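## Task

Using exactly three rods other than the pink one, lay out a single straight end-to-end train whose total length equals the pink rod (9 cm). Lengths by colour in cm: blue 1, magenta 2, grey 3, orange 4, lime 5, purple 6, red 7, green 8, pink 9, turquoise 10. Each rod in the train must rest flat, with neighbouring ends touching or nearly so. No second train may exist, and every rod outside the train must sit at least one rod-width from it. The result must hold without the robot supporting anything, and at the end the gripper must have released and moved away.

## Robot and tools

Robot: a single five-joint arm (xArm5) with a two-finger parallel gripper, mounted on a table. There is one camera, cam_wrist (504x504), fixed to the gripper. Rods lie on the table; do not push or knock anything off the table edge.

Frame: the scene frame has its origin on the table surface directly under the arm base, +z up, +x forward, +y to the left when facing along +x. The base may be slightly tilted. The reported hand position is approximate, worse when the arm is stretched out.

Joints, in column order, with stated ranges in radians: waist -6.283 to 6.283 (turns the whole arm about the vertical base axis, counterclockwise from above as it increases); shoulder -2.059 to 2.094; elbow -3.927 to 0.192; wrist pitch -1.693 to 3.142 (these three bend the arm in one vertical plane); wrist roll -6.283 to 6.283 (spins the gripper about the finger direction). Because of this layout the fingers can only tilt within the vertical plane containing the base axis and the hand; they cannot lean sideways out of it. Real joint ends may differ from the stated ones by up to 0.010 rad.

Gripper: fingers point along the gripper's +z and close along its y axis. end_effector_position is the point midway between the closed finger pads, about 2 cm short of the fingertips; closing pushes the tips roughly 10 mm further forward. Full opening is a pad gap of 0.084 m.

Tool execute_actions(actions, pictures). actions is a list holding zero or one item.
- Empty list: no command; returns the current state plus camera pictures.
- Action: {"rows": [[...],...], "steps": n}. Each row is six plain numbers: five absolute joint target angles in radians in the column order above, followed by the gripper opening on a scale from -1 (closed) to +1 (fully open). These are absolute targets, not offsets. One row is applied per control step (1/30 s); up to 15 rows; steps is 9 to 15 (default 15), and the final row repeats if rows run out.
- Wait: {"steps": n} with no rows, n up to 300; it returns once that many steps have passed since the previous result, counting your thinking time.
- pictures: true to attach camera images to an action result (they come automatically only with the empty list).
A call is refused, and nothing is sent, if any joint target lies more than 0.010 rad outside its range and further out than that joint's last reported angle. Targets past a real end are clipped; the result may then say "joint sent to its limit" (possibly referring to an earlier action). Absence of that line does not prove more travel is available.

Motion behaviour: joint targets move at most 3.14 rad/s, ramping up over 0.16 s, with all joints slowing together. Each step the sent target stays within 0.623 rad of the measured angle, and if the targets would shift the hand over 70 mm from where it is measured, all are pulled back proportionally. So large moves need several calls. The last 9 steps of each action run after the result is returned, while you compose the next reply; the arm keeps heading for your last row until it has nearly stopped moving or a step is HELD.

Result lines: the state line gives end_effector_position (m), end_effector_quat_wxyz and linear/angular velocities in the scene frame. Joint positions and Joint velocities list the five joints (rad, rad/s) then the finger pad gap (m, m/s). grip_measured is the measured opening on the command scale. Joint torques are total drive outputs with per-unit offset, scale and noise, nonzero even in free air. "joint command not followed" means a clearance check altered or blocked targets (mounting blocks and posts count as arm). HELD marks steps where your row was not, or only partly, sent.

Grasping: to hold something keep commanding an opening clearly below grip_measured; the bigger the difference, the firmer the squeeze (about 24 N per pad for objects up to about 6 cm wide). Commanding -1 grips a part at least about 0.5 mm thick at full force. Sending grip_measured back still squeezes lightly. Closing fast can hit harder and may even spring the fingers open. Occasionally an outside tug pulls on a held part or nudges a loose object.

Hazards: if contact torque reaches a joint's load limit (waist 44, shoulder 44, elbow 26.4, wrist pitch 17.6, wrist roll 17.6 N m, held weight included), a TORQUE FAULT stops the arm, backs that joint off, pauses 10 s and drops the rest of the call. Holding loads heats motors: MOTOR HOT appears from 65 °C and at 80 °C an OVER-TEMPERATURE FAULT brakes the arm until it cools. Avoid drops, slips, slamming, hard impacts and heavy pushing; move smoothly.

zoom_image(camera, region): camera must be "cam_wrist"; region is [x0, y0, x1, y1] in image pixels from the top-left, at most 504x504; returns a closer, sharper view of the latest image. The camera optical frame has +z forward, +x right and +y down in the image.

read_manual(section): returns only licence texts ("licences"); no motion.

finished_scene(scene): ends scene 1 or 2 (irreversible), reports whether the goal was met and gives the next scene's task. Call it only after the train is complete, stable and released with the gripper moved away. Replying without any tool call ends all remaining scenes.

Each tool is called after ">>>" as name([rows], argument=value, ...), one row to a line, values as JSON.

## Session

>>> execute_actions(actions=[])

Scene clock: 0.00 s of 5100.00 s.
end_effector_position=(+0.5153, -0.0609, +0.3387) grip_measured=+1.00 end_effector_quat_wxyz=(-0.033, +0.983, +0.101, -0.152) end_effector_velocity=(-0.000, +0.000, -0.000) end_effector_angular_velocity=(+0.000, +0.000, +0.000)
Joint positions: [-0.067  0.497 -2.01   1.835 -0.325  0.084]
Joint velocities: [ 0. -0.  0.  0. -0.  0.]
Joint torques (N m, as the arm reports them, + toward a larger angle): no reading

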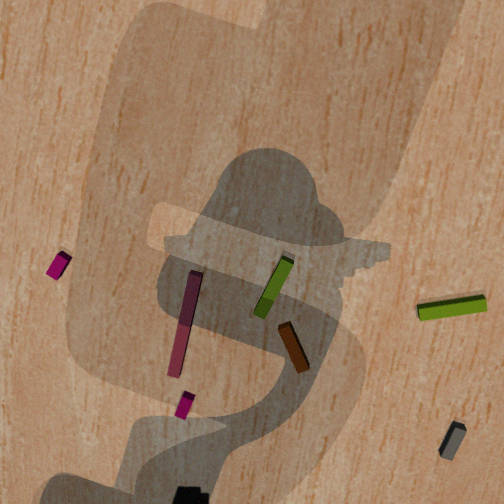

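>>> execute_actions([
  {"rows":[[-0.096,-0.4746,-0.8083,1.2829,0,1]]},
])

>>> execute_actions([
  {"steps":20},
], pictures=true)

Scene clock: 6.20 s of 5100.00 s.
end_effector_position=(+0.5115, -0.0647, +0.3655) grip_measured=+1.00 end_effector_quat_wxyz=(-0.012, +0.996, +0.049, -0.078) end_effector_velocity=(-0.104, -0.040, +0.423) end_effector_angular_velocity=(-0.407, -1.874, -1.128)
Joint positions: [-0.076  0.313 -1.812  1.667 -0.226  0.084]
Joint velocities: [-0.104 -2.298  2.175 -1.783  1.044  0.   ]
Joint torques (N m, as the arm reports them, + toward a larger angle): [ -1.87 -25.84 -11.63  -1.22  -0.33]
Steps of this call (steps 1 to 90: nothing new was sent; then 3.00 s passed at rest; steps 91 to 96: the first 6 steps of this action). Readings (joint positions):
91: [-0.067 0.497 -2.010 1.835 -0.325]
92: [-0.068 0.492 -2.003 1.829 -0.321]
94: [-0.070 0.441 -1.942 1.777 -0.291]
96: the state above

Scene clock: 6.87 s of 5100.00 s.
end_effector_position=(+0.3386, -0.0496, +0.3211) grip_measured=+1.00 end_effector_quat_wxyz=(+0.002, +0.997, -0.074, +0.004) end_effector_velocity=(+0.006, -0.001, +0.012) end_effector_angular_velocity=(-0.009, -0.060, -0.010)
Joint positions: [-0.096 -0.471 -0.812  1.284 -0.001  0.084]
Joint velocities: [-0.001 -0.036  0.008 -0.032  0.01   0.   ]
Joint torques (N m, as the arm reports them, + toward a larger angle): [ -2.18  -6.   -10.54  -2.02  -0.04]
Kept back: nothing.
Steps of this call (steps 1 to 9: the last 9 steps of your previous action; steps 10 to 20: the robot went on to your last target). Readings (joint positions):
1: [-0.079 0.235 -1.741 1.610 -0.193]
2: [-0.082 0.159 -1.672 1.561 -0.164]
4: [-0.086 0.019 -1.537 1.489 -0.122]
8: [-0.090 -0.201 -1.272 1.399 -0.069]
20: the state above

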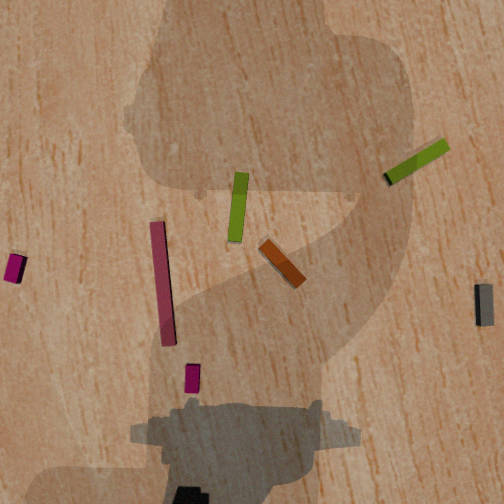

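>>> zoom_image(camera="cam_wrist", region=[140,320,240,420])

>>> zoom_image(camera="cam_wrist", region=[0,220,100,320])

>>> zoom_image(camera="cam_wrist", region=[370,110,470,210])

Region (140, 320, 240, 420) of cam_wrist's 504x504 image, scaled by 5.040, with more detail than that image has.

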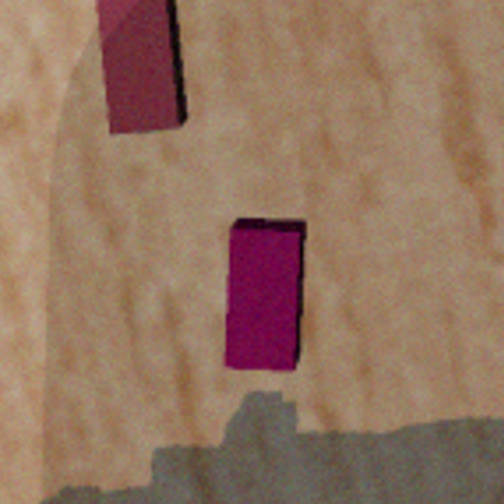

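Region (0, 220, 100, 320) of cam_wrist's 504x504 image, scaled by 5.040, with more detail than that image has.

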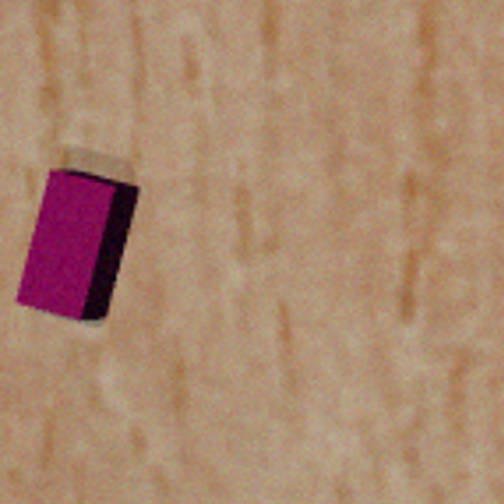

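Region (370, 110, 470, 210) of cam_wrist's 504x504 image, scaled by 5.040, with more detail than that image has.

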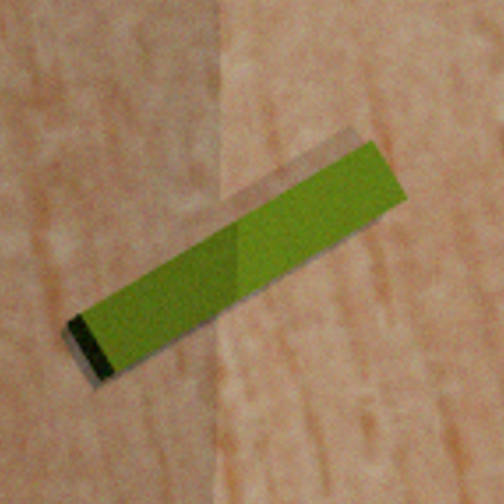

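>>> execute_actions([
  {"rows":[[0.152,-0.0725,-0.3332,0.4057,0.294,0]]},
])

>>> execute_actions([
  {"steps":15},
], pictures=true)

Scene clock: 9.73 s of 5100.00 s.
end_effector_position=(+0.3423, -0.0324, +0.2608) grip_measured=+0.25 end_effector_quat_wxyz=(+0.002, +0.997, -0.079, -0.018) end_effector_velocity=(-0.046, +0.140, -0.524) end_effector_angular_velocity=(+0.028, +0.501, -0.064)
Joint positions: [-0.045 -0.392 -0.711  1.148  0.061  0.055]
Joint velocities: [ 0.395  0.693  0.868 -1.06   0.457 -0.169]
Joint torques (N m, as the arm reports them, + toward a larger angle): [ -2.92 -12.74 -13.42  -2.9    0.03]
Steps of this call (steps 1 to 30: the robot went on to your last target; steps 31 to 80: nothing new was sent; steps 81 to 86: the first 6 steps of this action). Readings (joint positions):
81: [-0.096 -0.474 -0.808 1.283 0.000]
82: [-0.094 -0.472 -0.805 1.276 0.003]
84: [-0.074 -0.442 -0.772 1.220 0.029]
86: the state above

Scene clock: 10.23 s of 5100.00 s.
end_effector_position=(+0.3117, +0.0299, +0.0706) grip_measured=-0.01 end_effector_quat_wxyz=(+0.003, +0.995, -0.096, -0.002) end_effector_velocity=(-0.048, +0.026, -0.081) end_effector_angular_velocity=(+0.003, -0.046, -0.027)
Joint positions: [ 0.147 -0.079 -0.338  0.43   0.287  0.044]
Joint velocities: [ 0.099  0.166  0.207 -0.419  0.126  0.   ]
Joint torques (N m, as the arm reports them, + toward a larger angle): [ -3.53 -14.43 -11.27  -2.63  -0.49]
Kept back: nothing.
Steps of this call (steps 1 to 9: the last 9 steps of your previous action; steps 10 to 15: the robot went on to your last target). Readings (joint positions):
1: [-0.032 -0.370 -0.684 1.111 0.076]
2: [-0.019 -0.349 -0.659 1.071 0.092]
4: [0.008 -0.306 -0.610 0.980 0.123]
8: [0.063 -0.216 -0.504 0.762 0.188]
15: the state above

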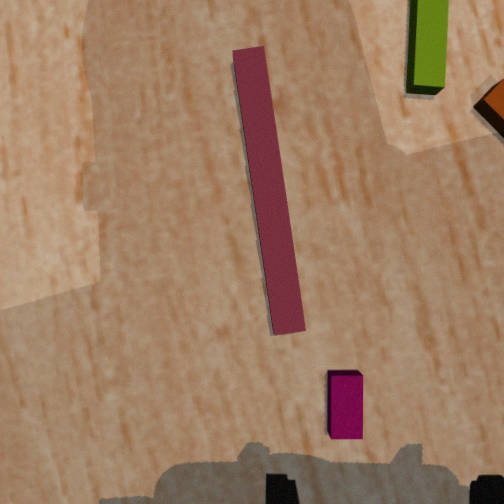

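>>> execute_actions(actions=[])

Scene clock: 10.63 s of 5100.00 s.
end_effector_position=(+0.3139, +0.0314, +0.0694) grip_measured=-0.01 end_effector_quat_wxyz=(+0.002, +0.995, -0.097, +0.005) end_effector_velocity=(-0.003, +0.000, -0.002) end_effector_angular_velocity=(-0.001, +0.007, +0.002)
Joint positions: [ 0.152 -0.073 -0.334  0.406  0.294  0.044]
Joint velocities: [ 0.002  0.004  0.004 -0.001 -0.     0.   ]
Joint torques (N m, as the arm reports them, + toward a larger angle): [-2.01 -8.28 -6.71 -2.14 -0.07]
Kept back: nothing.
Steps of this call (steps 1 to 12: the robot went on to your last target). Readings (joint positions):
1: [0.150 -0.075 -0.334 0.419 0.290]
2: [0.151 -0.074 -0.334 0.413 0.292]
4: [0.151 -0.074 -0.336 0.408 0.293]
8: [0.151 -0.074 -0.335 0.406 0.294]
12: the state above

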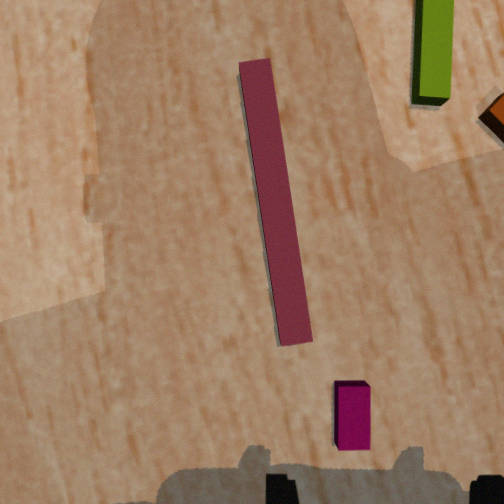

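>>> execute_actions([
  {"rows":[[0.148,0.1465,-0.3611,0.2146,0.290,0]]},
])

>>> execute_actions([
  {"steps":9},
])

Scene clock: 11.43 s of 5100.00 s.
end_effector_position=(+0.3187, +0.0309, +0.0359) grip_measured=-0.01 end_effector_quat_wxyz=(+0.002, +0.995, -0.097, +0.006) end_effector_velocity=(-0.067, -0.017, -0.312) end_effector_angular_velocity=(-0.022, +0.228, -0.006)
Joint positions: [ 0.149  0.082 -0.355  0.271  0.291  0.044]
Joint velocities: [-0.026  1.26  -0.08  -0.95  -0.021 -0.   ]
Joint torques (N m, as the arm reports them, + toward a larger angle): [ -1.05 -19.29  -5.64  -1.24  -0.07]
Steps of this call (steps 1 to 18: the robot went on to your last target; steps 19 to 24: the first 6 steps of this action). Readings (joint positions):
19: [0.152 -0.072 -0.333 0.405 0.294]
20: [0.152 -0.067 -0.334 0.400 0.294]
22: [0.151 -0.014 -0.344 0.349 0.293]
24: the state above

Scene clock: 11.73 s of 5100.00 s.
end_effector_position=(+0.3186, +0.0304, +0.0216) grip_measured=-0.01 end_effector_quat_wxyz=(+0.002, +0.995, -0.097, +0.006) end_effector_velocity=(-0.003, -0.000, -0.002) end_effector_angular_velocity=(-0.001, +0.007, -0.000)
Joint positions: [ 0.148  0.145 -0.362  0.215  0.29   0.044]
Joint velocities: [-0.     0.004  0.005 -0.002  0.    -0.   ]
Joint torques (N m, as the arm reports them, + toward a larger angle): [-1.9  -9.53 -5.02 -2.17  0.02]
Kept back: nothing.
Steps of this call (steps 1 to 9: the last 9 steps of your previous action). Readings (joint positions):
1: [0.148 0.116 -0.356 0.245 0.291]
2: [0.148 0.135 -0.356 0.232 0.290]
4: [0.148 0.145 -0.358 0.220 0.290]
8: [0.148 0.145 -0.362 0.215 0.290]
9: the state above

>>> execute_actions([
  {"rows":[[0.148,0.1465,-0.3611,0.2146,0.290,-0.3],[0.148,0.1465,-0.3611,0.2146,0.290,-0.5],[0.148,0.1465,-0.3611,0.2146,0.290,-0.65],[0.148,0.1465,-0.3611,0.2146,0.290,-0.75],[0.148,0.1465,-0.3611,0.2146,0.290,-0.85],[0.148,0.1465,-0.3611,0.2146,0.290,-0.95]]},
])

>>> execute_actions([
  {"steps":9},
])

Scene clock: 12.30 s of 5100.00 s.
end_effector_position=(+0.3185, +0.0304, +0.0214) grip_measured=-0.75 end_effector_quat_wxyz=(+0.002, +0.995, -0.097, +0.005) end_effector_velocity=(-0.007, -0.001, -0.004) end_effector_angular_velocity=(-0.002, +0.018, -0.001)
Joint positions: [ 0.148  0.146 -0.362  0.214  0.29   0.011]
Joint velocities: [-0.001  0.005  0.008  0.005 -0.    -0.176]
Joint torques (N m, as the arm reports them, + toward a larger angle): [-1.85 -9.18 -4.47 -1.94 -0.17]
Steps of this call (steps 1 to 11: the robot went on to your last target; steps 12 to 17: the first 6 steps of this action). Readings (joint positions):
12: [0.148 0.146 -0.361 0.215 0.290]
13: [0.148 0.146 -0.361 0.215 0.290]
15: [0.148 0.146 -0.362 0.214 0.290]
17: the state above

Scene clock: 12.60 s of 5100.00 s.
end_effector_position=(+0.3183, +0.0304, +0.0212) grip_measured=-0.78 end_effector_quat_wxyz=(+0.002, +0.995, -0.097, +0.005) end_effector_velocity=(-0.000, -0.000, -0.000) end_effector_angular_velocity=(-0.000, +0.000, -0.001)
Joint positions: [ 0.148  0.146 -0.361  0.214  0.29   0.009]
Joint velocities: [0.    0.    0.    0.    0.001 0.   ]
Joint torques (N m, as the arm reports them, + toward a larger angle): [-1.95 -8.36 -4.22 -1.64 -0.01]
Kept back: nothing.
Steps of this call (steps 1 to 9: the last 9 steps of your previous action). Readings (joint positions):
1: [0.148 0.146 -0.362 0.214 0.290]
2: [0.148 0.146 -0.362 0.214 0.290]
4: [0.148 0.146 -0.362 0.214 0.290]
8: [0.148 0.146 -0.361 0.214 0.290]
9: the state above

>>> execute_actions([
  {"rows":[[0.148,-0.03,-0.345,0.375,0.29,-0.95],[0.148,-0.03,-0.345,0.375,0.29,-0.95],[0.148,-0.03,-0.345,0.375,0.29,-0.95],[0.148,-0.03,-0.345,0.375,0.29,-0.95],[0.148,-0.03,-0.345,0.375,0.29,-0.95],[0.148,-0.03,-0.345,0.375,0.29,-0.95],[0.148,-0.03,-0.345,0.375,0.29,-0.95],[-0.1942,0.2908,-0.8316,0.5408,0.938,-0.95]]},
])

>>> execute_actions([
  {"steps":22},
], pictures=true)

Scene clock: 13.60 s of 5100.00 s.
end_effector_position=(+0.3166, +0.0304, +0.0516) grip_measured=-0.78 end_effector_quat_wxyz=(+0.002, +0.995, -0.097, +0.004) end_effector_velocity=(+0.085, +0.011, +0.249) end_effector_angular_velocity=(+0.026, -0.268, +0.005)
Joint positions: [ 0.148  0.01  -0.347  0.339  0.29   0.009]
Joint velocities: [ 0.003 -0.921 -0.023  0.676  0.    -0.   ]
Joint torques (N m, as the arm reports them, + toward a larger angle): [-2.1   3.34 -4.54 -2.42 -0.12]
Steps of this call (steps 1 to 15: the robot went on to your last target; steps 16 to 24: nothing new was sent; steps 25 to 30: the first 6 steps of this action). Readings (joint positions):
25: [0.148 0.146 -0.361 0.215 0.290]
26: [0.148 0.142 -0.360 0.221 0.290]
28: [0.148 0.090 -0.351 0.274 0.290]
30: the state above

Scene clock: 14.33 s of 5100.00 s.
end_effector_position=(+0.4367, -0.1091, +0.0702) grip_measured=-0.78 end_effector_quat_wxyz=(-0.000, +0.831, -0.557, +0.004) end_effector_velocity=(+0.003, -0.000, +0.001) end_effector_angular_velocity=(-0.000, -0.001, -0.018)
Joint positions: [-0.193  0.29  -0.829  0.541  0.937  0.009]
Joint velocities: [ 0.001  0.004 -0.01   0.005  0.019 -0.   ]
Joint torques (N m, as the arm reports them, + toward a larger angle): [ -2.13 -14.77  -7.67  -2.28  -0.02]
Kept back: nothing.
Steps of this call (steps 1 to 9: the last 9 steps of your previous action; steps 10 to 22: the robot went on to your last target). Readings (joint positions):
1: [0.148 -0.013 -0.348 0.355 0.290]
2: [0.148 -0.023 -0.349 0.364 0.290]
4: [0.135 -0.014 -0.364 0.379 0.317]
8: [0.028 0.088 -0.518 0.430 0.516]
22: the state above

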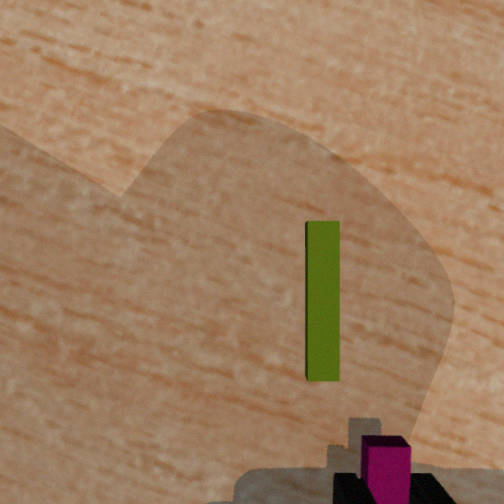

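>>> execute_actions([
  {"rows":[[-0.1816,0.4389,-0.8723,0.4334,0.9506,-0.95]]},
])

>>> execute_actions([
  {"steps":10},
], pictures=true)

Scene clock: 15.60 s of 5100.00 s.
end_effector_position=(+0.4458, -0.1073, +0.0322) grip_measured=-0.78 end_effector_quat_wxyz=(-0.000, +0.830, -0.558, +0.004) end_effector_velocity=(-0.084, +0.047, -0.290) end_effector_angular_velocity=(+0.074, +0.308, +0.012)
Joint positions: [-0.184  0.413 -0.865  0.454  0.948  0.009]
Joint velocities: [ 0.059  0.712 -0.033 -0.361  0.046  0.   ]
Joint torques (N m, as the arm reports them, + toward a larger angle): [ -3.27 -29.95  -8.71  -1.98   0.1 ]
Steps of this call (steps 1 to 30: the robot went on to your last target; steps 31 to 32: nothing new was sent; steps 33 to 38: the first 6 steps of this action). Readings (joint positions):
33: [-0.194 0.291 -0.832 0.541 0.938]
34: [-0.194 0.296 -0.834 0.536 0.939]
36: [-0.190 0.345 -0.852 0.496 0.943]
38: the state above

Scene clock: 15.93 s of 5100.00 s.
end_effector_position=(+0.4474, -0.1067, +0.0242) grip_measured=-0.78 end_effector_quat_wxyz=(-0.001, +0.830, -0.558, +0.005) end_effector_velocity=(-0.003, +0.001, -0.003) end_effector_angular_velocity=(+0.002, +0.007, +0.001)
Joint positions: [-0.182  0.438 -0.872  0.434  0.951  0.009]
Joint velocities: [ 0.     0.005  0.002  0.    -0.001  0.   ]
Joint torques (N m, as the arm reports them, + toward a larger angle): [ -1.96 -15.35  -6.71  -2.1   -0.07]
Kept back: nothing.
Steps of this call (steps 1 to 9: the last 9 steps of your previous action; step 10: the robot went on to your last target). Readings (joint positions):
1: [-0.182 0.430 -0.865 0.445 0.949]
2: [-0.182 0.438 -0.865 0.441 0.950]
4: [-0.182 0.439 -0.871 0.435 0.950]
8: [-0.182 0.438 -0.873 0.434 0.951]
10: the state above

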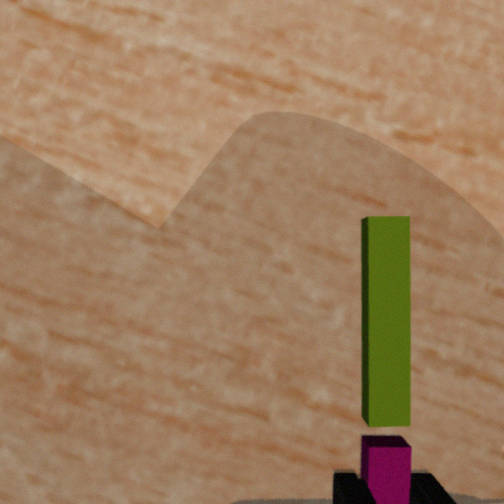

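>>> execute_actions([
  {"rows":[[-0.184,0.446,-0.877,0.431,0.948,-0.95],[-0.186,0.4502,-0.8809,0.4307,0.946,-0.95],[-0.188,0.4502,-0.8809,0.4307,0.944,-0.95],[-0.1908,0.4502,-0.8809,0.4307,0.9414,-0.95]]},
], pictures=true)

>>> execute_actions(actions=[])

Scene clock: 17.07 s of 5100.00 s.
end_effector_position=(+0.4485, -0.1104, +0.0218) grip_measured=-0.78 end_effector_quat_wxyz=(-0.001, +0.830, -0.558, +0.005) end_effector_velocity=(-0.001, -0.022, -0.003) end_effector_angular_velocity=(-0.001, -0.003, -0.011)
Joint positions: [-0.189  0.449 -0.881  0.431  0.943  0.009]
Joint velocities: [-0.046  0.017 -0.016 -0.003 -0.035 -0.   ]
Joint torques (N m, as the arm reports them, + toward a larger angle): [ -1.17 -16.19  -6.38  -1.97  -0.36]
Steps of this call (steps 1 to 28: the robot went on to your last target; steps 29 to 34: the first 6 steps of this action). Readings (joint positions):
29: [-0.182 0.439 -0.872 0.433 0.951]
30: [-0.182 0.441 -0.874 0.433 0.950]
32: [-0.185 0.447 -0.878 0.431 0.947]
34: the state above

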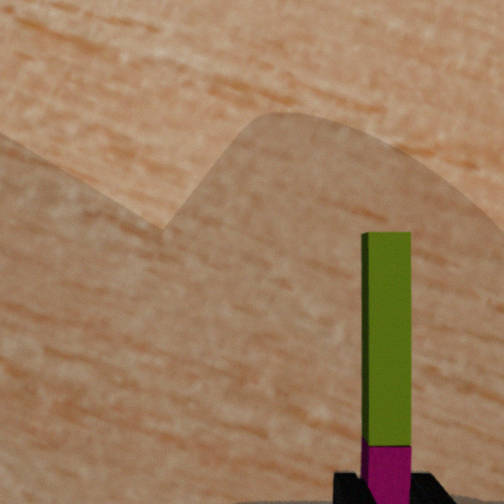

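Scene clock: 17.37 s of 5100.00 s.
end_effector_position=(+0.4484, -0.1113, +0.0217) grip_measured=-0.78 end_effector_quat_wxyz=(-0.001, +0.830, -0.558, +0.005) end_effector_velocity=(-0.000, +0.000, -0.000) end_effector_angular_velocity=(+0.000, +0.001, -0.000)
Joint positions: [-0.191  0.45  -0.881  0.431  0.941  0.009]
Joint velocities: [-0.     0.001  0.     0.     0.     0.   ]
Joint torques (N m, as the arm reports them, + toward a larger angle): [ -1.86 -13.97  -6.16  -1.95  -0.08]
Kept back: nothing.
Steps of this call (steps 1 to 9: the last 9 steps of your previous action). Readings (joint positions):
1: [-0.190 0.449 -0.881 0.431 0.943]
2: [-0.190 0.450 -0.881 0.431 0.942]
4: [-0.191 0.450 -0.881 0.431 0.942]
8: [-0.191 0.450 -0.881 0.431 0.941]
9: the state above

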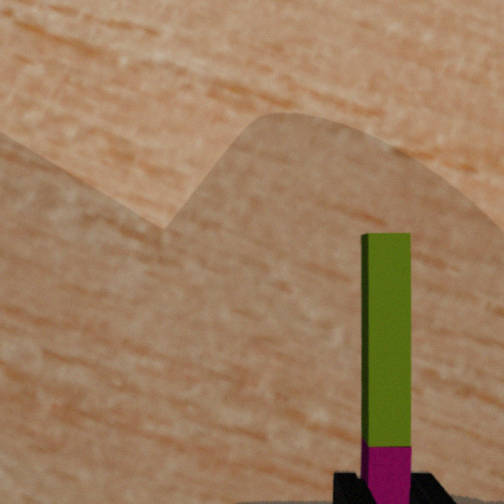

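>>> execute_actions([
  {"rows":[[-0.1908,0.4502,-0.8809,0.4307,0.9414,-0.7],[-0.1908,0.4502,-0.8809,0.4307,0.9414,-0.55],[-0.1908,0.4502,-0.8809,0.4307,0.9414,-0.4],[-0.1908,0.4502,-0.8809,0.4307,0.9414,-0.2],[-0.1908,0.4502,-0.8809,0.4307,0.9414,0],[-0.1908,0.4502,-0.8809,0.4307,0.9414,0],[-0.1908,0.30,-0.845,0.545,0.9414,0]]},
])

>>> execute_actions([
  {"rows":[[0.405,0.2799,-0.8149,0.535,0.75,0]]},
])

>>> execute_actions([
  {"steps":12},
], pictures=true)

Scene clock: 18.20 s of 5100.00 s.
end_effector_position=(+0.4479, -0.1113, +0.0212) grip_measured=-0.21 end_effector_quat_wxyz=(-0.000, +0.830, -0.558, +0.005) end_effector_velocity=(-0.015, +0.003, -0.012) end_effector_angular_velocity=(+0.009, +0.038, -0.000)
Joint positions: [-0.191  0.451 -0.881  0.431  0.941  0.035]
Joint velocities: [-0.001  0.011  0.019  0.009 -0.     0.173]
Joint torques (N m, as the arm reports them, + toward a larger angle): [ -2.04 -13.95  -5.89  -1.67  -0.06]
Steps of this call (steps 1 to 15: the robot went on to your last target; steps 16 to 19: nothing new was sent; steps 20 to 25: the first 6 steps of this action). Readings (joint positions):
20: [-0.191 0.450 -0.881 0.431 0.941]
21: [-0.191 0.450 -0.881 0.430 0.941]
23: [-0.191 0.450 -0.882 0.430 0.941]
25: the state above

Scene clock: 18.70 s of 5100.00 s.
end_effector_position=(+0.4508, -0.0482, +0.0700) grip_measured=-0.01 end_effector_quat_wxyz=(-0.000, +0.877, -0.481, +0.005) end_effector_velocity=(+0.042, +0.515, -0.000) end_effector_angular_velocity=(-0.013, +0.007, +1.486)
Joint positions: [-0.054  0.297 -0.839  0.541  0.897  0.044]
Joint velocities: [ 1.14  -0.038  0.052 -0.014 -0.346  0.   ]
Joint torques (N m, as the arm reports them, + toward a larger angle): [ -7.13 -14.02  -6.47  -1.68  -0.1 ]
Steps of this call (steps 1 to 9: the last 9 steps of your previous action; steps 10 to 15: the first 6 steps of this action). Readings (joint positions):
10: [-0.191 0.300 -0.847 0.543 0.941]
11: [-0.186 0.301 -0.845 0.543 0.939]
13: [-0.136 0.300 -0.842 0.542 0.922]
15: the state above

Scene clock: 19.10 s of 5100.00 s.
end_effector_position=(+0.4251, +0.1400, +0.0693) grip_measured=-0.01 end_effector_quat_wxyz=(+0.001, +0.975, -0.220, +0.005) end_effector_velocity=(-0.114, +0.314, -0.000) end_effector_angular_velocity=(-0.008, +0.004, +0.965)
Joint positions: [ 0.37   0.281 -0.817  0.536  0.762  0.044]
Joint velocities: [ 0.745 -0.031  0.038 -0.008 -0.22  -0.   ]
Joint torques (N m, as the arm reports them, + toward a larger angle): [-14.53 -13.72  -7.2   -2.1    0.2 ]
Kept back: nothing.
Steps of this call (steps 1 to 9: the last 9 steps of your previous action; steps 10 to 12: the robot went on to your last target). Readings (joint positions):
1: [-0.018 0.296 -0.837 0.541 0.886]
2: [0.017 0.295 -0.835 0.540 0.874]
4: [0.089 0.292 -0.831 0.539 0.851]
8: [0.234 0.287 -0.824 0.537 0.805]
12: the state above

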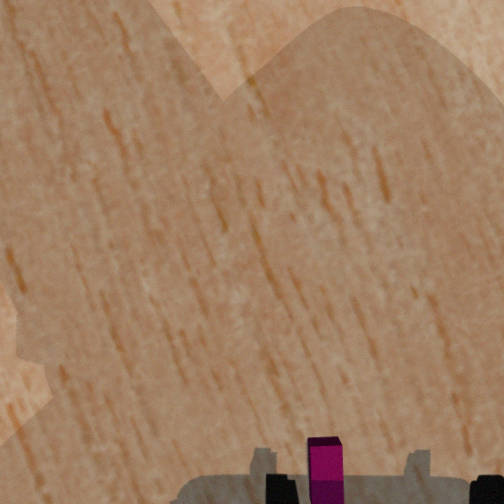

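>>> execute_actions(actions=[])

Scene clock: 19.20 s of 5100.00 s.
end_effector_position=(+0.4199, +0.1531, +0.0692) grip_measured=-0.01 end_effector_quat_wxyz=(+0.002, +0.980, -0.200, +0.005) end_effector_velocity=(-0.010, +0.019, -0.001) end_effector_angular_velocity=(-0.002, +0.004, +0.082)
Joint positions: [ 0.402  0.28  -0.815  0.535  0.752  0.044]
Joint velocities: [ 0.048 -0.002  0.007 -0.001 -0.034 -0.   ]
Joint torques (N m, as the arm reports them, + toward a larger angle): [ -4.69 -14.22  -7.36  -2.23  -0.03]
Kept back: nothing.
Steps of this call (steps 1 to 3: the robot went on to your last target). Readings (joint positions):
1: [0.389 0.281 -0.816 0.535 0.757]
2: [0.398 0.280 -0.815 0.535 0.754]
3: the state above

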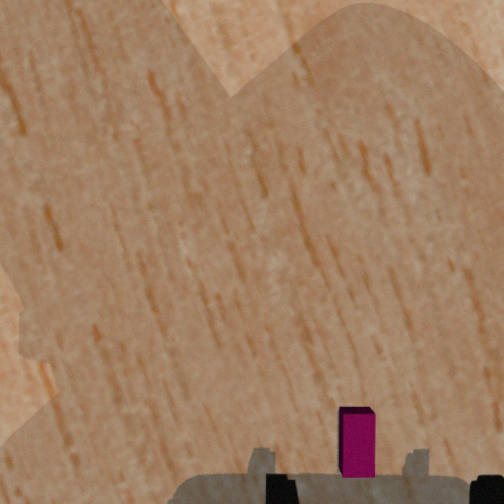

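>>> execute_actions([
  {"rows":[[0.4066,0.4059,-0.8086,0.4027,0.7516,0]]},
])

>>> execute_actions([
  {"steps":9},
], pictures=true)

Scene clock: 19.97 s of 5100.00 s.
end_effector_position=(+0.4155, +0.1534, +0.0279) grip_measured=-0.01 end_effector_quat_wxyz=(+0.003, +0.980, -0.197, +0.003) end_effector_velocity=(-0.159, -0.059, -0.281) end_effector_angular_velocity=(-0.131, +0.355, -0.004)
Joint positions: [ 0.406  0.387 -0.809  0.426  0.751  0.044]
Joint velocities: [ 0.005  0.572  0.194 -0.387  0.006 -0.   ]
Joint torques (N m, as the arm reports them, + toward a larger angle): [ -1.93 -28.27 -10.69  -2.82  -0.11]
Steps of this call (steps 1 to 15: the robot went on to your last target; steps 16 to 17: nothing new was sent; steps 18 to 23: the first 6 steps of this action). Readings (joint positions):
18: [0.405 0.280 -0.815 0.535 0.750]
19: [0.405 0.284 -0.815 0.528 0.750]
21: [0.406 0.330 -0.818 0.474 0.751]
23: the state above

Scene clock: 20.27 s of 5100.00 s.
end_effector_position=(+0.4157, +0.1535, +0.0214) grip_measured=-0.01 end_effector_quat_wxyz=(+0.002, +0.980, -0.197, +0.005) end_effector_velocity=(+0.002, +0.001, +0.001) end_effector_angular_velocity=(+0.002, -0.005, -0.000)
Joint positions: [ 0.407  0.406 -0.808  0.403  0.752  0.044]
Joint velocities: [-0.    -0.    -0.002 -0.003  0.    -0.   ]
Joint torques (N m, as the arm reports them, + toward a larger angle): [ -2.03 -15.11  -6.55  -2.17  -0.12]
Kept back: nothing.
Steps of this call (steps 1 to 9: the last 9 steps of your previous action). Readings (joint positions):
1: [0.406 0.401 -0.803 0.416 0.751]
2: [0.406 0.403 -0.805 0.410 0.751]
4: [0.407 0.405 -0.808 0.405 0.752]
8: [0.407 0.406 -0.808 0.403 0.752]
9: the state above

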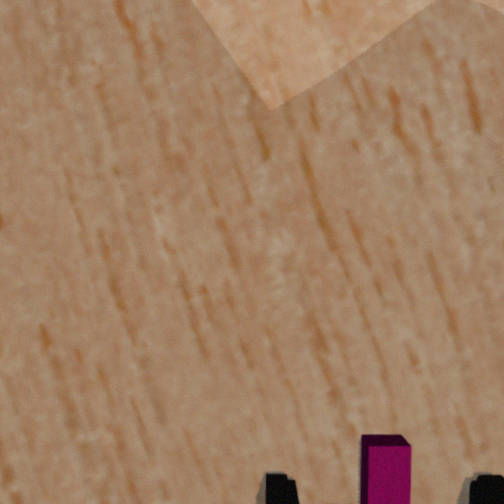

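>>> execute_actions([
  {"rows":[[0.4066,0.4059,-0.8086,0.4027,0.7516,-0.3],[0.4066,0.4059,-0.8086,0.4027,0.7516,-0.5],[0.4066,0.4059,-0.8086,0.4027,0.7516,-0.65],[0.4066,0.4059,-0.8086,0.4027,0.7516,-0.75],[0.4066,0.4059,-0.8086,0.4027,0.7516,-0.85],[0.4066,0.4059,-0.8086,0.4027,0.7516,-0.95],[0.4066,0.4059,-0.8086,0.4027,0.7516,-0.95],[0.4066,0.4059,-0.8086,0.4027,0.7516,-0.95],[0.4066,0.4059,-0.8086,0.4027,0.7516,-0.95],[0.4066,0.2799,-0.8149,0.535,0.7516,-0.95]]},
])

>>> execute_actions([
  {"rows":[[0.4066,0.2799,-0.8149,0.535,0.7516,-0.95],[0.4066,0.2799,-0.8149,0.535,0.7516,-0.95],[0.4066,0.2799,-0.8149,0.535,0.7516,-0.95],[-0.1458,0.2799,-0.8149,0.535,0.9864,-0.95]]},
])

>>> execute_actions([
  {"steps":16},
], pictures=true)

Scene clock: 21.70 s of 5100.00 s.
end_effector_position=(+0.4163, +0.1538, +0.0218) grip_measured=-0.75 end_effector_quat_wxyz=(+0.001, +0.980, -0.197, +0.005) end_effector_velocity=(-0.005, -0.002, -0.004) end_effector_angular_velocity=(-0.005, +0.014, -0.001)
Joint positions: [ 0.407  0.405 -0.809  0.402  0.752  0.011]
Joint velocities: [-0.001  0.005  0.006  0.004  0.001 -0.175]
Joint torques (N m, as the arm reports them, + toward a larger angle): [ -1.88 -13.96  -6.35  -1.81  -0.16]
Steps of this call (steps 1 to 30: the robot went on to your last target; steps 31 to 37: nothing new was sent; steps 38 to 43: the first 6 steps of this action). Readings (joint positions):
38: [0.407 0.406 -0.809 0.403 0.752]
39: [0.407 0.406 -0.809 0.403 0.752]
41: [0.407 0.405 -0.809 0.402 0.752]
43: the state above

Scene clock: 22.20 s of 5100.00 s.
end_effector_position=(+0.4219, +0.1460, +0.0685) grip_measured=-0.78 end_effector_quat_wxyz=(+0.002, +0.977, -0.213, +0.004) end_effector_velocity=(+0.105, -0.320, -0.004) end_effector_angular_velocity=(+0.004, +0.009, -1.113)
Joint positions: [ 0.385  0.281 -0.814  0.534  0.763  0.009]
Joint velocities: [-0.755  0.01   0.005 -0.     0.358 -0.   ]
Joint torques (N m, as the arm reports them, + toward a larger angle): [-23.6  -15.47  -8.19  -2.57   0.74]
Steps of this call (steps 1 to 9: the last 9 steps of your previous action; steps 10 to 15: the first 6 steps of this action). Readings (joint positions):
10: [0.407 0.285 -0.820 0.522 0.752]
11: [0.407 0.280 -0.821 0.527 0.752]
13: [0.406 0.279 -0.817 0.533 0.752]
15: the state above

Scene clock: 22.73 s of 5100.00 s.
end_effector_position=(+0.4385, -0.0857, +0.0704) grip_measured=-0.78 end_effector_quat_wxyz=(-0.000, +0.832, -0.555, +0.005) end_effector_velocity=(-0.012, -0.049, -0.001) end_effector_angular_velocity=(+0.003, +0.005, -0.183)
Joint positions: [-0.141  0.28  -0.814  0.535  0.983  0.009]
Joint velocities: [-0.112 -0.001  0.004  0.002  0.071 -0.   ]
Joint torques (N m, as the arm reports them, + toward a larger angle): [  3.54 -14.37  -7.67  -2.15  -0.27]
Kept back: nothing.
Steps of this call (steps 1 to 9: the last 9 steps of your previous action; steps 10 to 16: the robot went on to your last target). Readings (joint positions):
1: [0.352 0.281 -0.814 0.534 0.778]
2: [0.310 0.281 -0.815 0.534 0.795]
4: [0.232 0.281 -0.815 0.534 0.826]
8: [0.087 0.281 -0.815 0.534 0.887]
16: the state above

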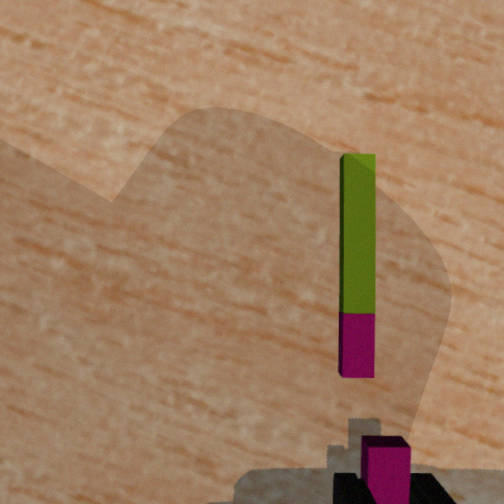

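Aligned. Descend.

>>> execute_actions([
  {"rows":[[-0.1458,0.4089,-0.8236,0.4147,0.9864,-0.95]]},
])

>>> execute_actions([
  {"steps":10},
], pictures=true)

Scene clock: 23.20 s of 5100.00 s.
end_effector_position=(+0.4377, -0.0877, +0.0308) grip_measured=-0.78 end_effector_quat_wxyz=(+0.000, +0.830, -0.558, +0.003) end_effector_velocity=(-0.140, +0.024, -0.265) end_effector_angular_velocity=(+0.069, +0.344, -0.008)
Joint positions: [-0.145  0.39  -0.821  0.435  0.986  0.009]
Joint velocities: [-0.006  0.565  0.128 -0.343  0.001  0.   ]
Joint torques (N m, as the arm reports them, + toward a larger angle): [ -1.68 -28.8   -9.84  -2.59  -0.03]
Steps of this call (steps 1 to 8: the robot went on to your last target; steps 9 to 14: the first 6 steps of this action). Readings (joint positions):
9: [-0.144 0.280 -0.815 0.535 0.986]
10: [-0.145 0.285 -0.816 0.529 0.986]
12: [-0.145 0.332 -0.824 0.479 0.986]
14: the state above

Scene clock: 23.53 s of 5100.00 s.
end_effector_position=(+0.4390, -0.0882, +0.0252) grip_measured=-0.78 end_effector_quat_wxyz=(-0.001, +0.830, -0.558, +0.006) end_effector_velocity=(-0.007, +0.001, -0.005) end_effector_angular_velocity=(+0.003, +0.016, -0.001)
Joint positions: [-0.146  0.408 -0.824  0.415  0.986  0.009]
Joint velocities: [-0.001  0.005  0.009  0.001  0.    -0.   ]
Joint torques (N m, as the arm reports them, + toward a larger angle): [ -1.81 -15.01  -6.74  -2.24  -0.06]
Kept back: nothing.
Steps of this call (steps 1 to 9: the last 9 steps of your previous action; step 10: the robot went on to your last target). Readings (joint positions):
1: [-0.145 0.404 -0.818 0.427 0.986]
2: [-0.146 0.409 -0.817 0.422 0.986]
4: [-0.146 0.409 -0.822 0.417 0.986]
8: [-0.146 0.408 -0.825 0.415 0.986]
10: the state above

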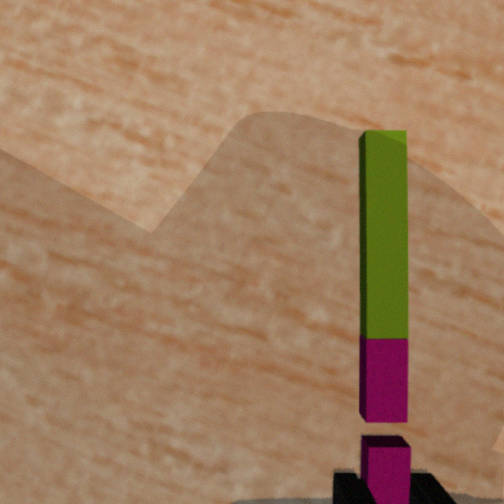

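>>> execute_actions([
  {"rows":[[-0.148,0.418,-0.83,0.412,0.984,-0.95],[-0.150,0.4233,-0.8339,0.4106,0.982,-0.95],[-0.153,0.4233,-0.8339,0.4106,0.979,-0.95],[-0.1557,0.4233,-0.8339,0.4106,0.9765,-0.95]]},
])

>>> execute_actions(actions=[])

Scene clock: 24.37 s of 5100.00 s.
end_effector_position=(+0.4401, -0.0920, +0.0218) grip_measured=-0.78 end_effector_quat_wxyz=(-0.001, +0.830, -0.558, +0.005) end_effector_velocity=(+0.016, -0.024, +0.006) end_effector_angular_velocity=(-0.008, -0.039, -0.005)
Joint positions: [-0.154  0.422 -0.833  0.411  0.979  0.009]
Joint velocities: [-0.044  0.014 -0.04  -0.014 -0.039 -0.   ]
Joint torques (N m, as the arm reports them, + toward a larger angle): [ -1.89 -14.01  -5.92  -1.96   0.01]
Steps of this call (steps 1 to 19: the robot went on to your last target; steps 20 to 25: the first 6 steps of this action). Readings (joint positions):
20: [-0.146 0.409 -0.824 0.415 0.986]
21: [-0.146 0.411 -0.825 0.414 0.986]
23: [-0.149 0.419 -0.831 0.412 0.982]
25: the state above

Scene clock: 24.67 s of 5100.00 s.
end_effector_position=(+0.4402, -0.0930, +0.0218) grip_measured=-0.78 end_effector_quat_wxyz=(-0.001, +0.830, -0.558, +0.005) end_effector_velocity=(-0.001, +0.000, -0.000) end_effector_angular_velocity=(+0.000, +0.001, -0.000)
Joint positions: [-0.156  0.423 -0.834  0.411  0.977  0.009]
Joint velocities: [ 0.     0.     0.001  0.     0.    -0.   ]
Joint torques (N m, as the arm reports them, + toward a larger angle): [ -1.97 -14.01  -6.13  -2.01   0.02]
Kept back: nothing.
Steps of this call (steps 1 to 9: the last 9 steps of your previous action). Readings (joint positions):
1: [-0.155 0.423 -0.834 0.411 0.978]
2: [-0.155 0.423 -0.834 0.411 0.977]
4: [-0.156 0.423 -0.834 0.411 0.977]
8: [-0.156 0.423 -0.834 0.411 0.977]
9: the state above

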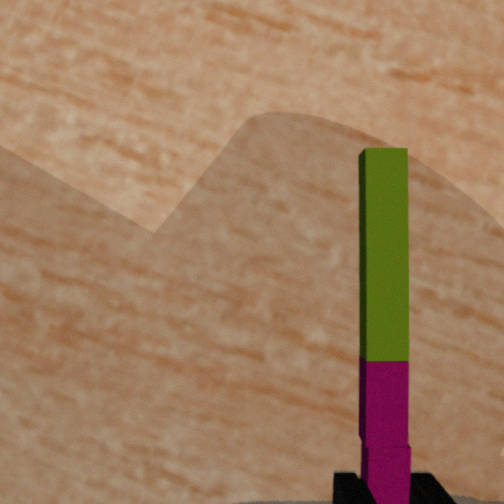

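>>> execute_actions([
  {"rows":[[-0.1557,0.4233,-0.8339,0.4106,0.9765,-0.7],[-0.1557,0.4233,-0.8339,0.4106,0.9765,-0.55],[-0.1557,0.4233,-0.8339,0.4106,0.9765,-0.4],[-0.1557,0.4233,-0.8339,0.4106,0.9765,-0.2],[-0.1557,0.4233,-0.8339,0.4106,0.9765,0],[-0.1557,0.4233,-0.8339,0.4106,0.9765,0],[-0.1557,0.22,-0.81,0.59,0.9765,0]]},
])

>>> execute_actions([
  {"steps":12},
], pictures=true)

>>> zoom_image(camera="cam_wrist", region=[280,150,504,504])

Scene clock: 25.33 s of 5100.00 s.
end_effector_position=(+0.4397, -0.0929, +0.0213) grip_measured=-0.20 end_effector_quat_wxyz=(-0.000, +0.830, -0.558, +0.005) end_effector_velocity=(-0.016, +0.003, -0.012) end_effector_angular_velocity=(+0.008, +0.039, -0.001)
Joint positions: [-0.156  0.424 -0.834  0.411  0.976  0.035]
Joint velocities: [-0.001  0.012  0.02   0.008  0.     0.173]
Joint torques (N m, as the arm reports them, + toward a larger angle): [ -2.05 -15.09  -6.49  -2.11  -0.04]
Steps of this call (steps 1 to 14: the robot went on to your last target; steps 15 to 20: the first 6 steps of this action). Readings (joint positions):
15: [-0.156 0.423 -0.834 0.411 0.977]
16: [-0.156 0.423 -0.834 0.410 0.976]
18: [-0.156 0.423 -0.834 0.410 0.977]
20: the state above

Scene clock: 25.73 s of 5100.00 s.
end_effector_position=(+0.4347, -0.0916, +0.0908) grip_measured=-0.01 end_effector_quat_wxyz=(-0.000, +0.830, -0.558, +0.004) end_effector_velocity=(-0.040, +0.008, -0.033) end_effector_angular_velocity=(+0.024, +0.113, -0.002)
Joint positions: [-0.156  0.221 -0.809  0.589  0.977  0.044]
Joint velocities: [-0.001  0.03   0.052  0.034  0.001 -0.   ]
Joint torques (N m, as the arm reports them, + toward a larger angle): [ -1.95 -15.38  -8.76  -2.52  -0.12]
Kept back: nothing.
Steps of this call (steps 1 to 9: the last 9 steps of your previous action; steps 10 to 12: the robot went on to your last target). Readings (joint positions):
1: [-0.156 0.424 -0.833 0.411 0.976]
2: [-0.156 0.419 -0.831 0.417 0.976]
4: [-0.156 0.368 -0.821 0.469 0.976]
8: [-0.156 0.226 -0.819 0.574 0.976]
12: the state above

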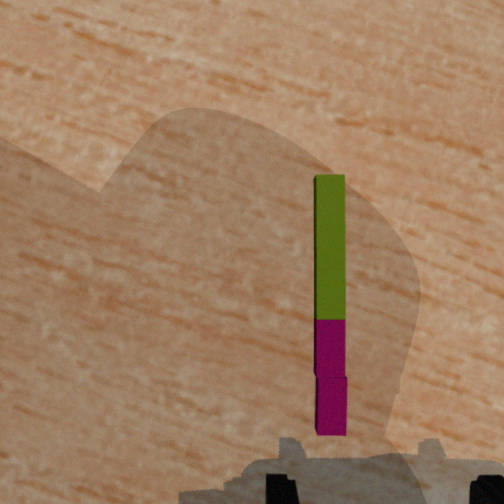

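Region (280, 150, 504, 504) of cam_wrist's 504x504 image, scaled by 1.424, with more detail than that image has; it fills the left 319 columns of this view, and the rest is white.

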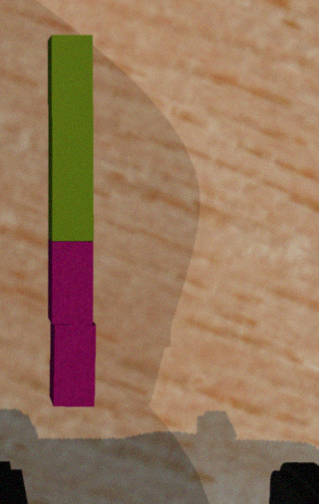

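>>> finished_scene(scene=1)

The scene is finished: the task was done.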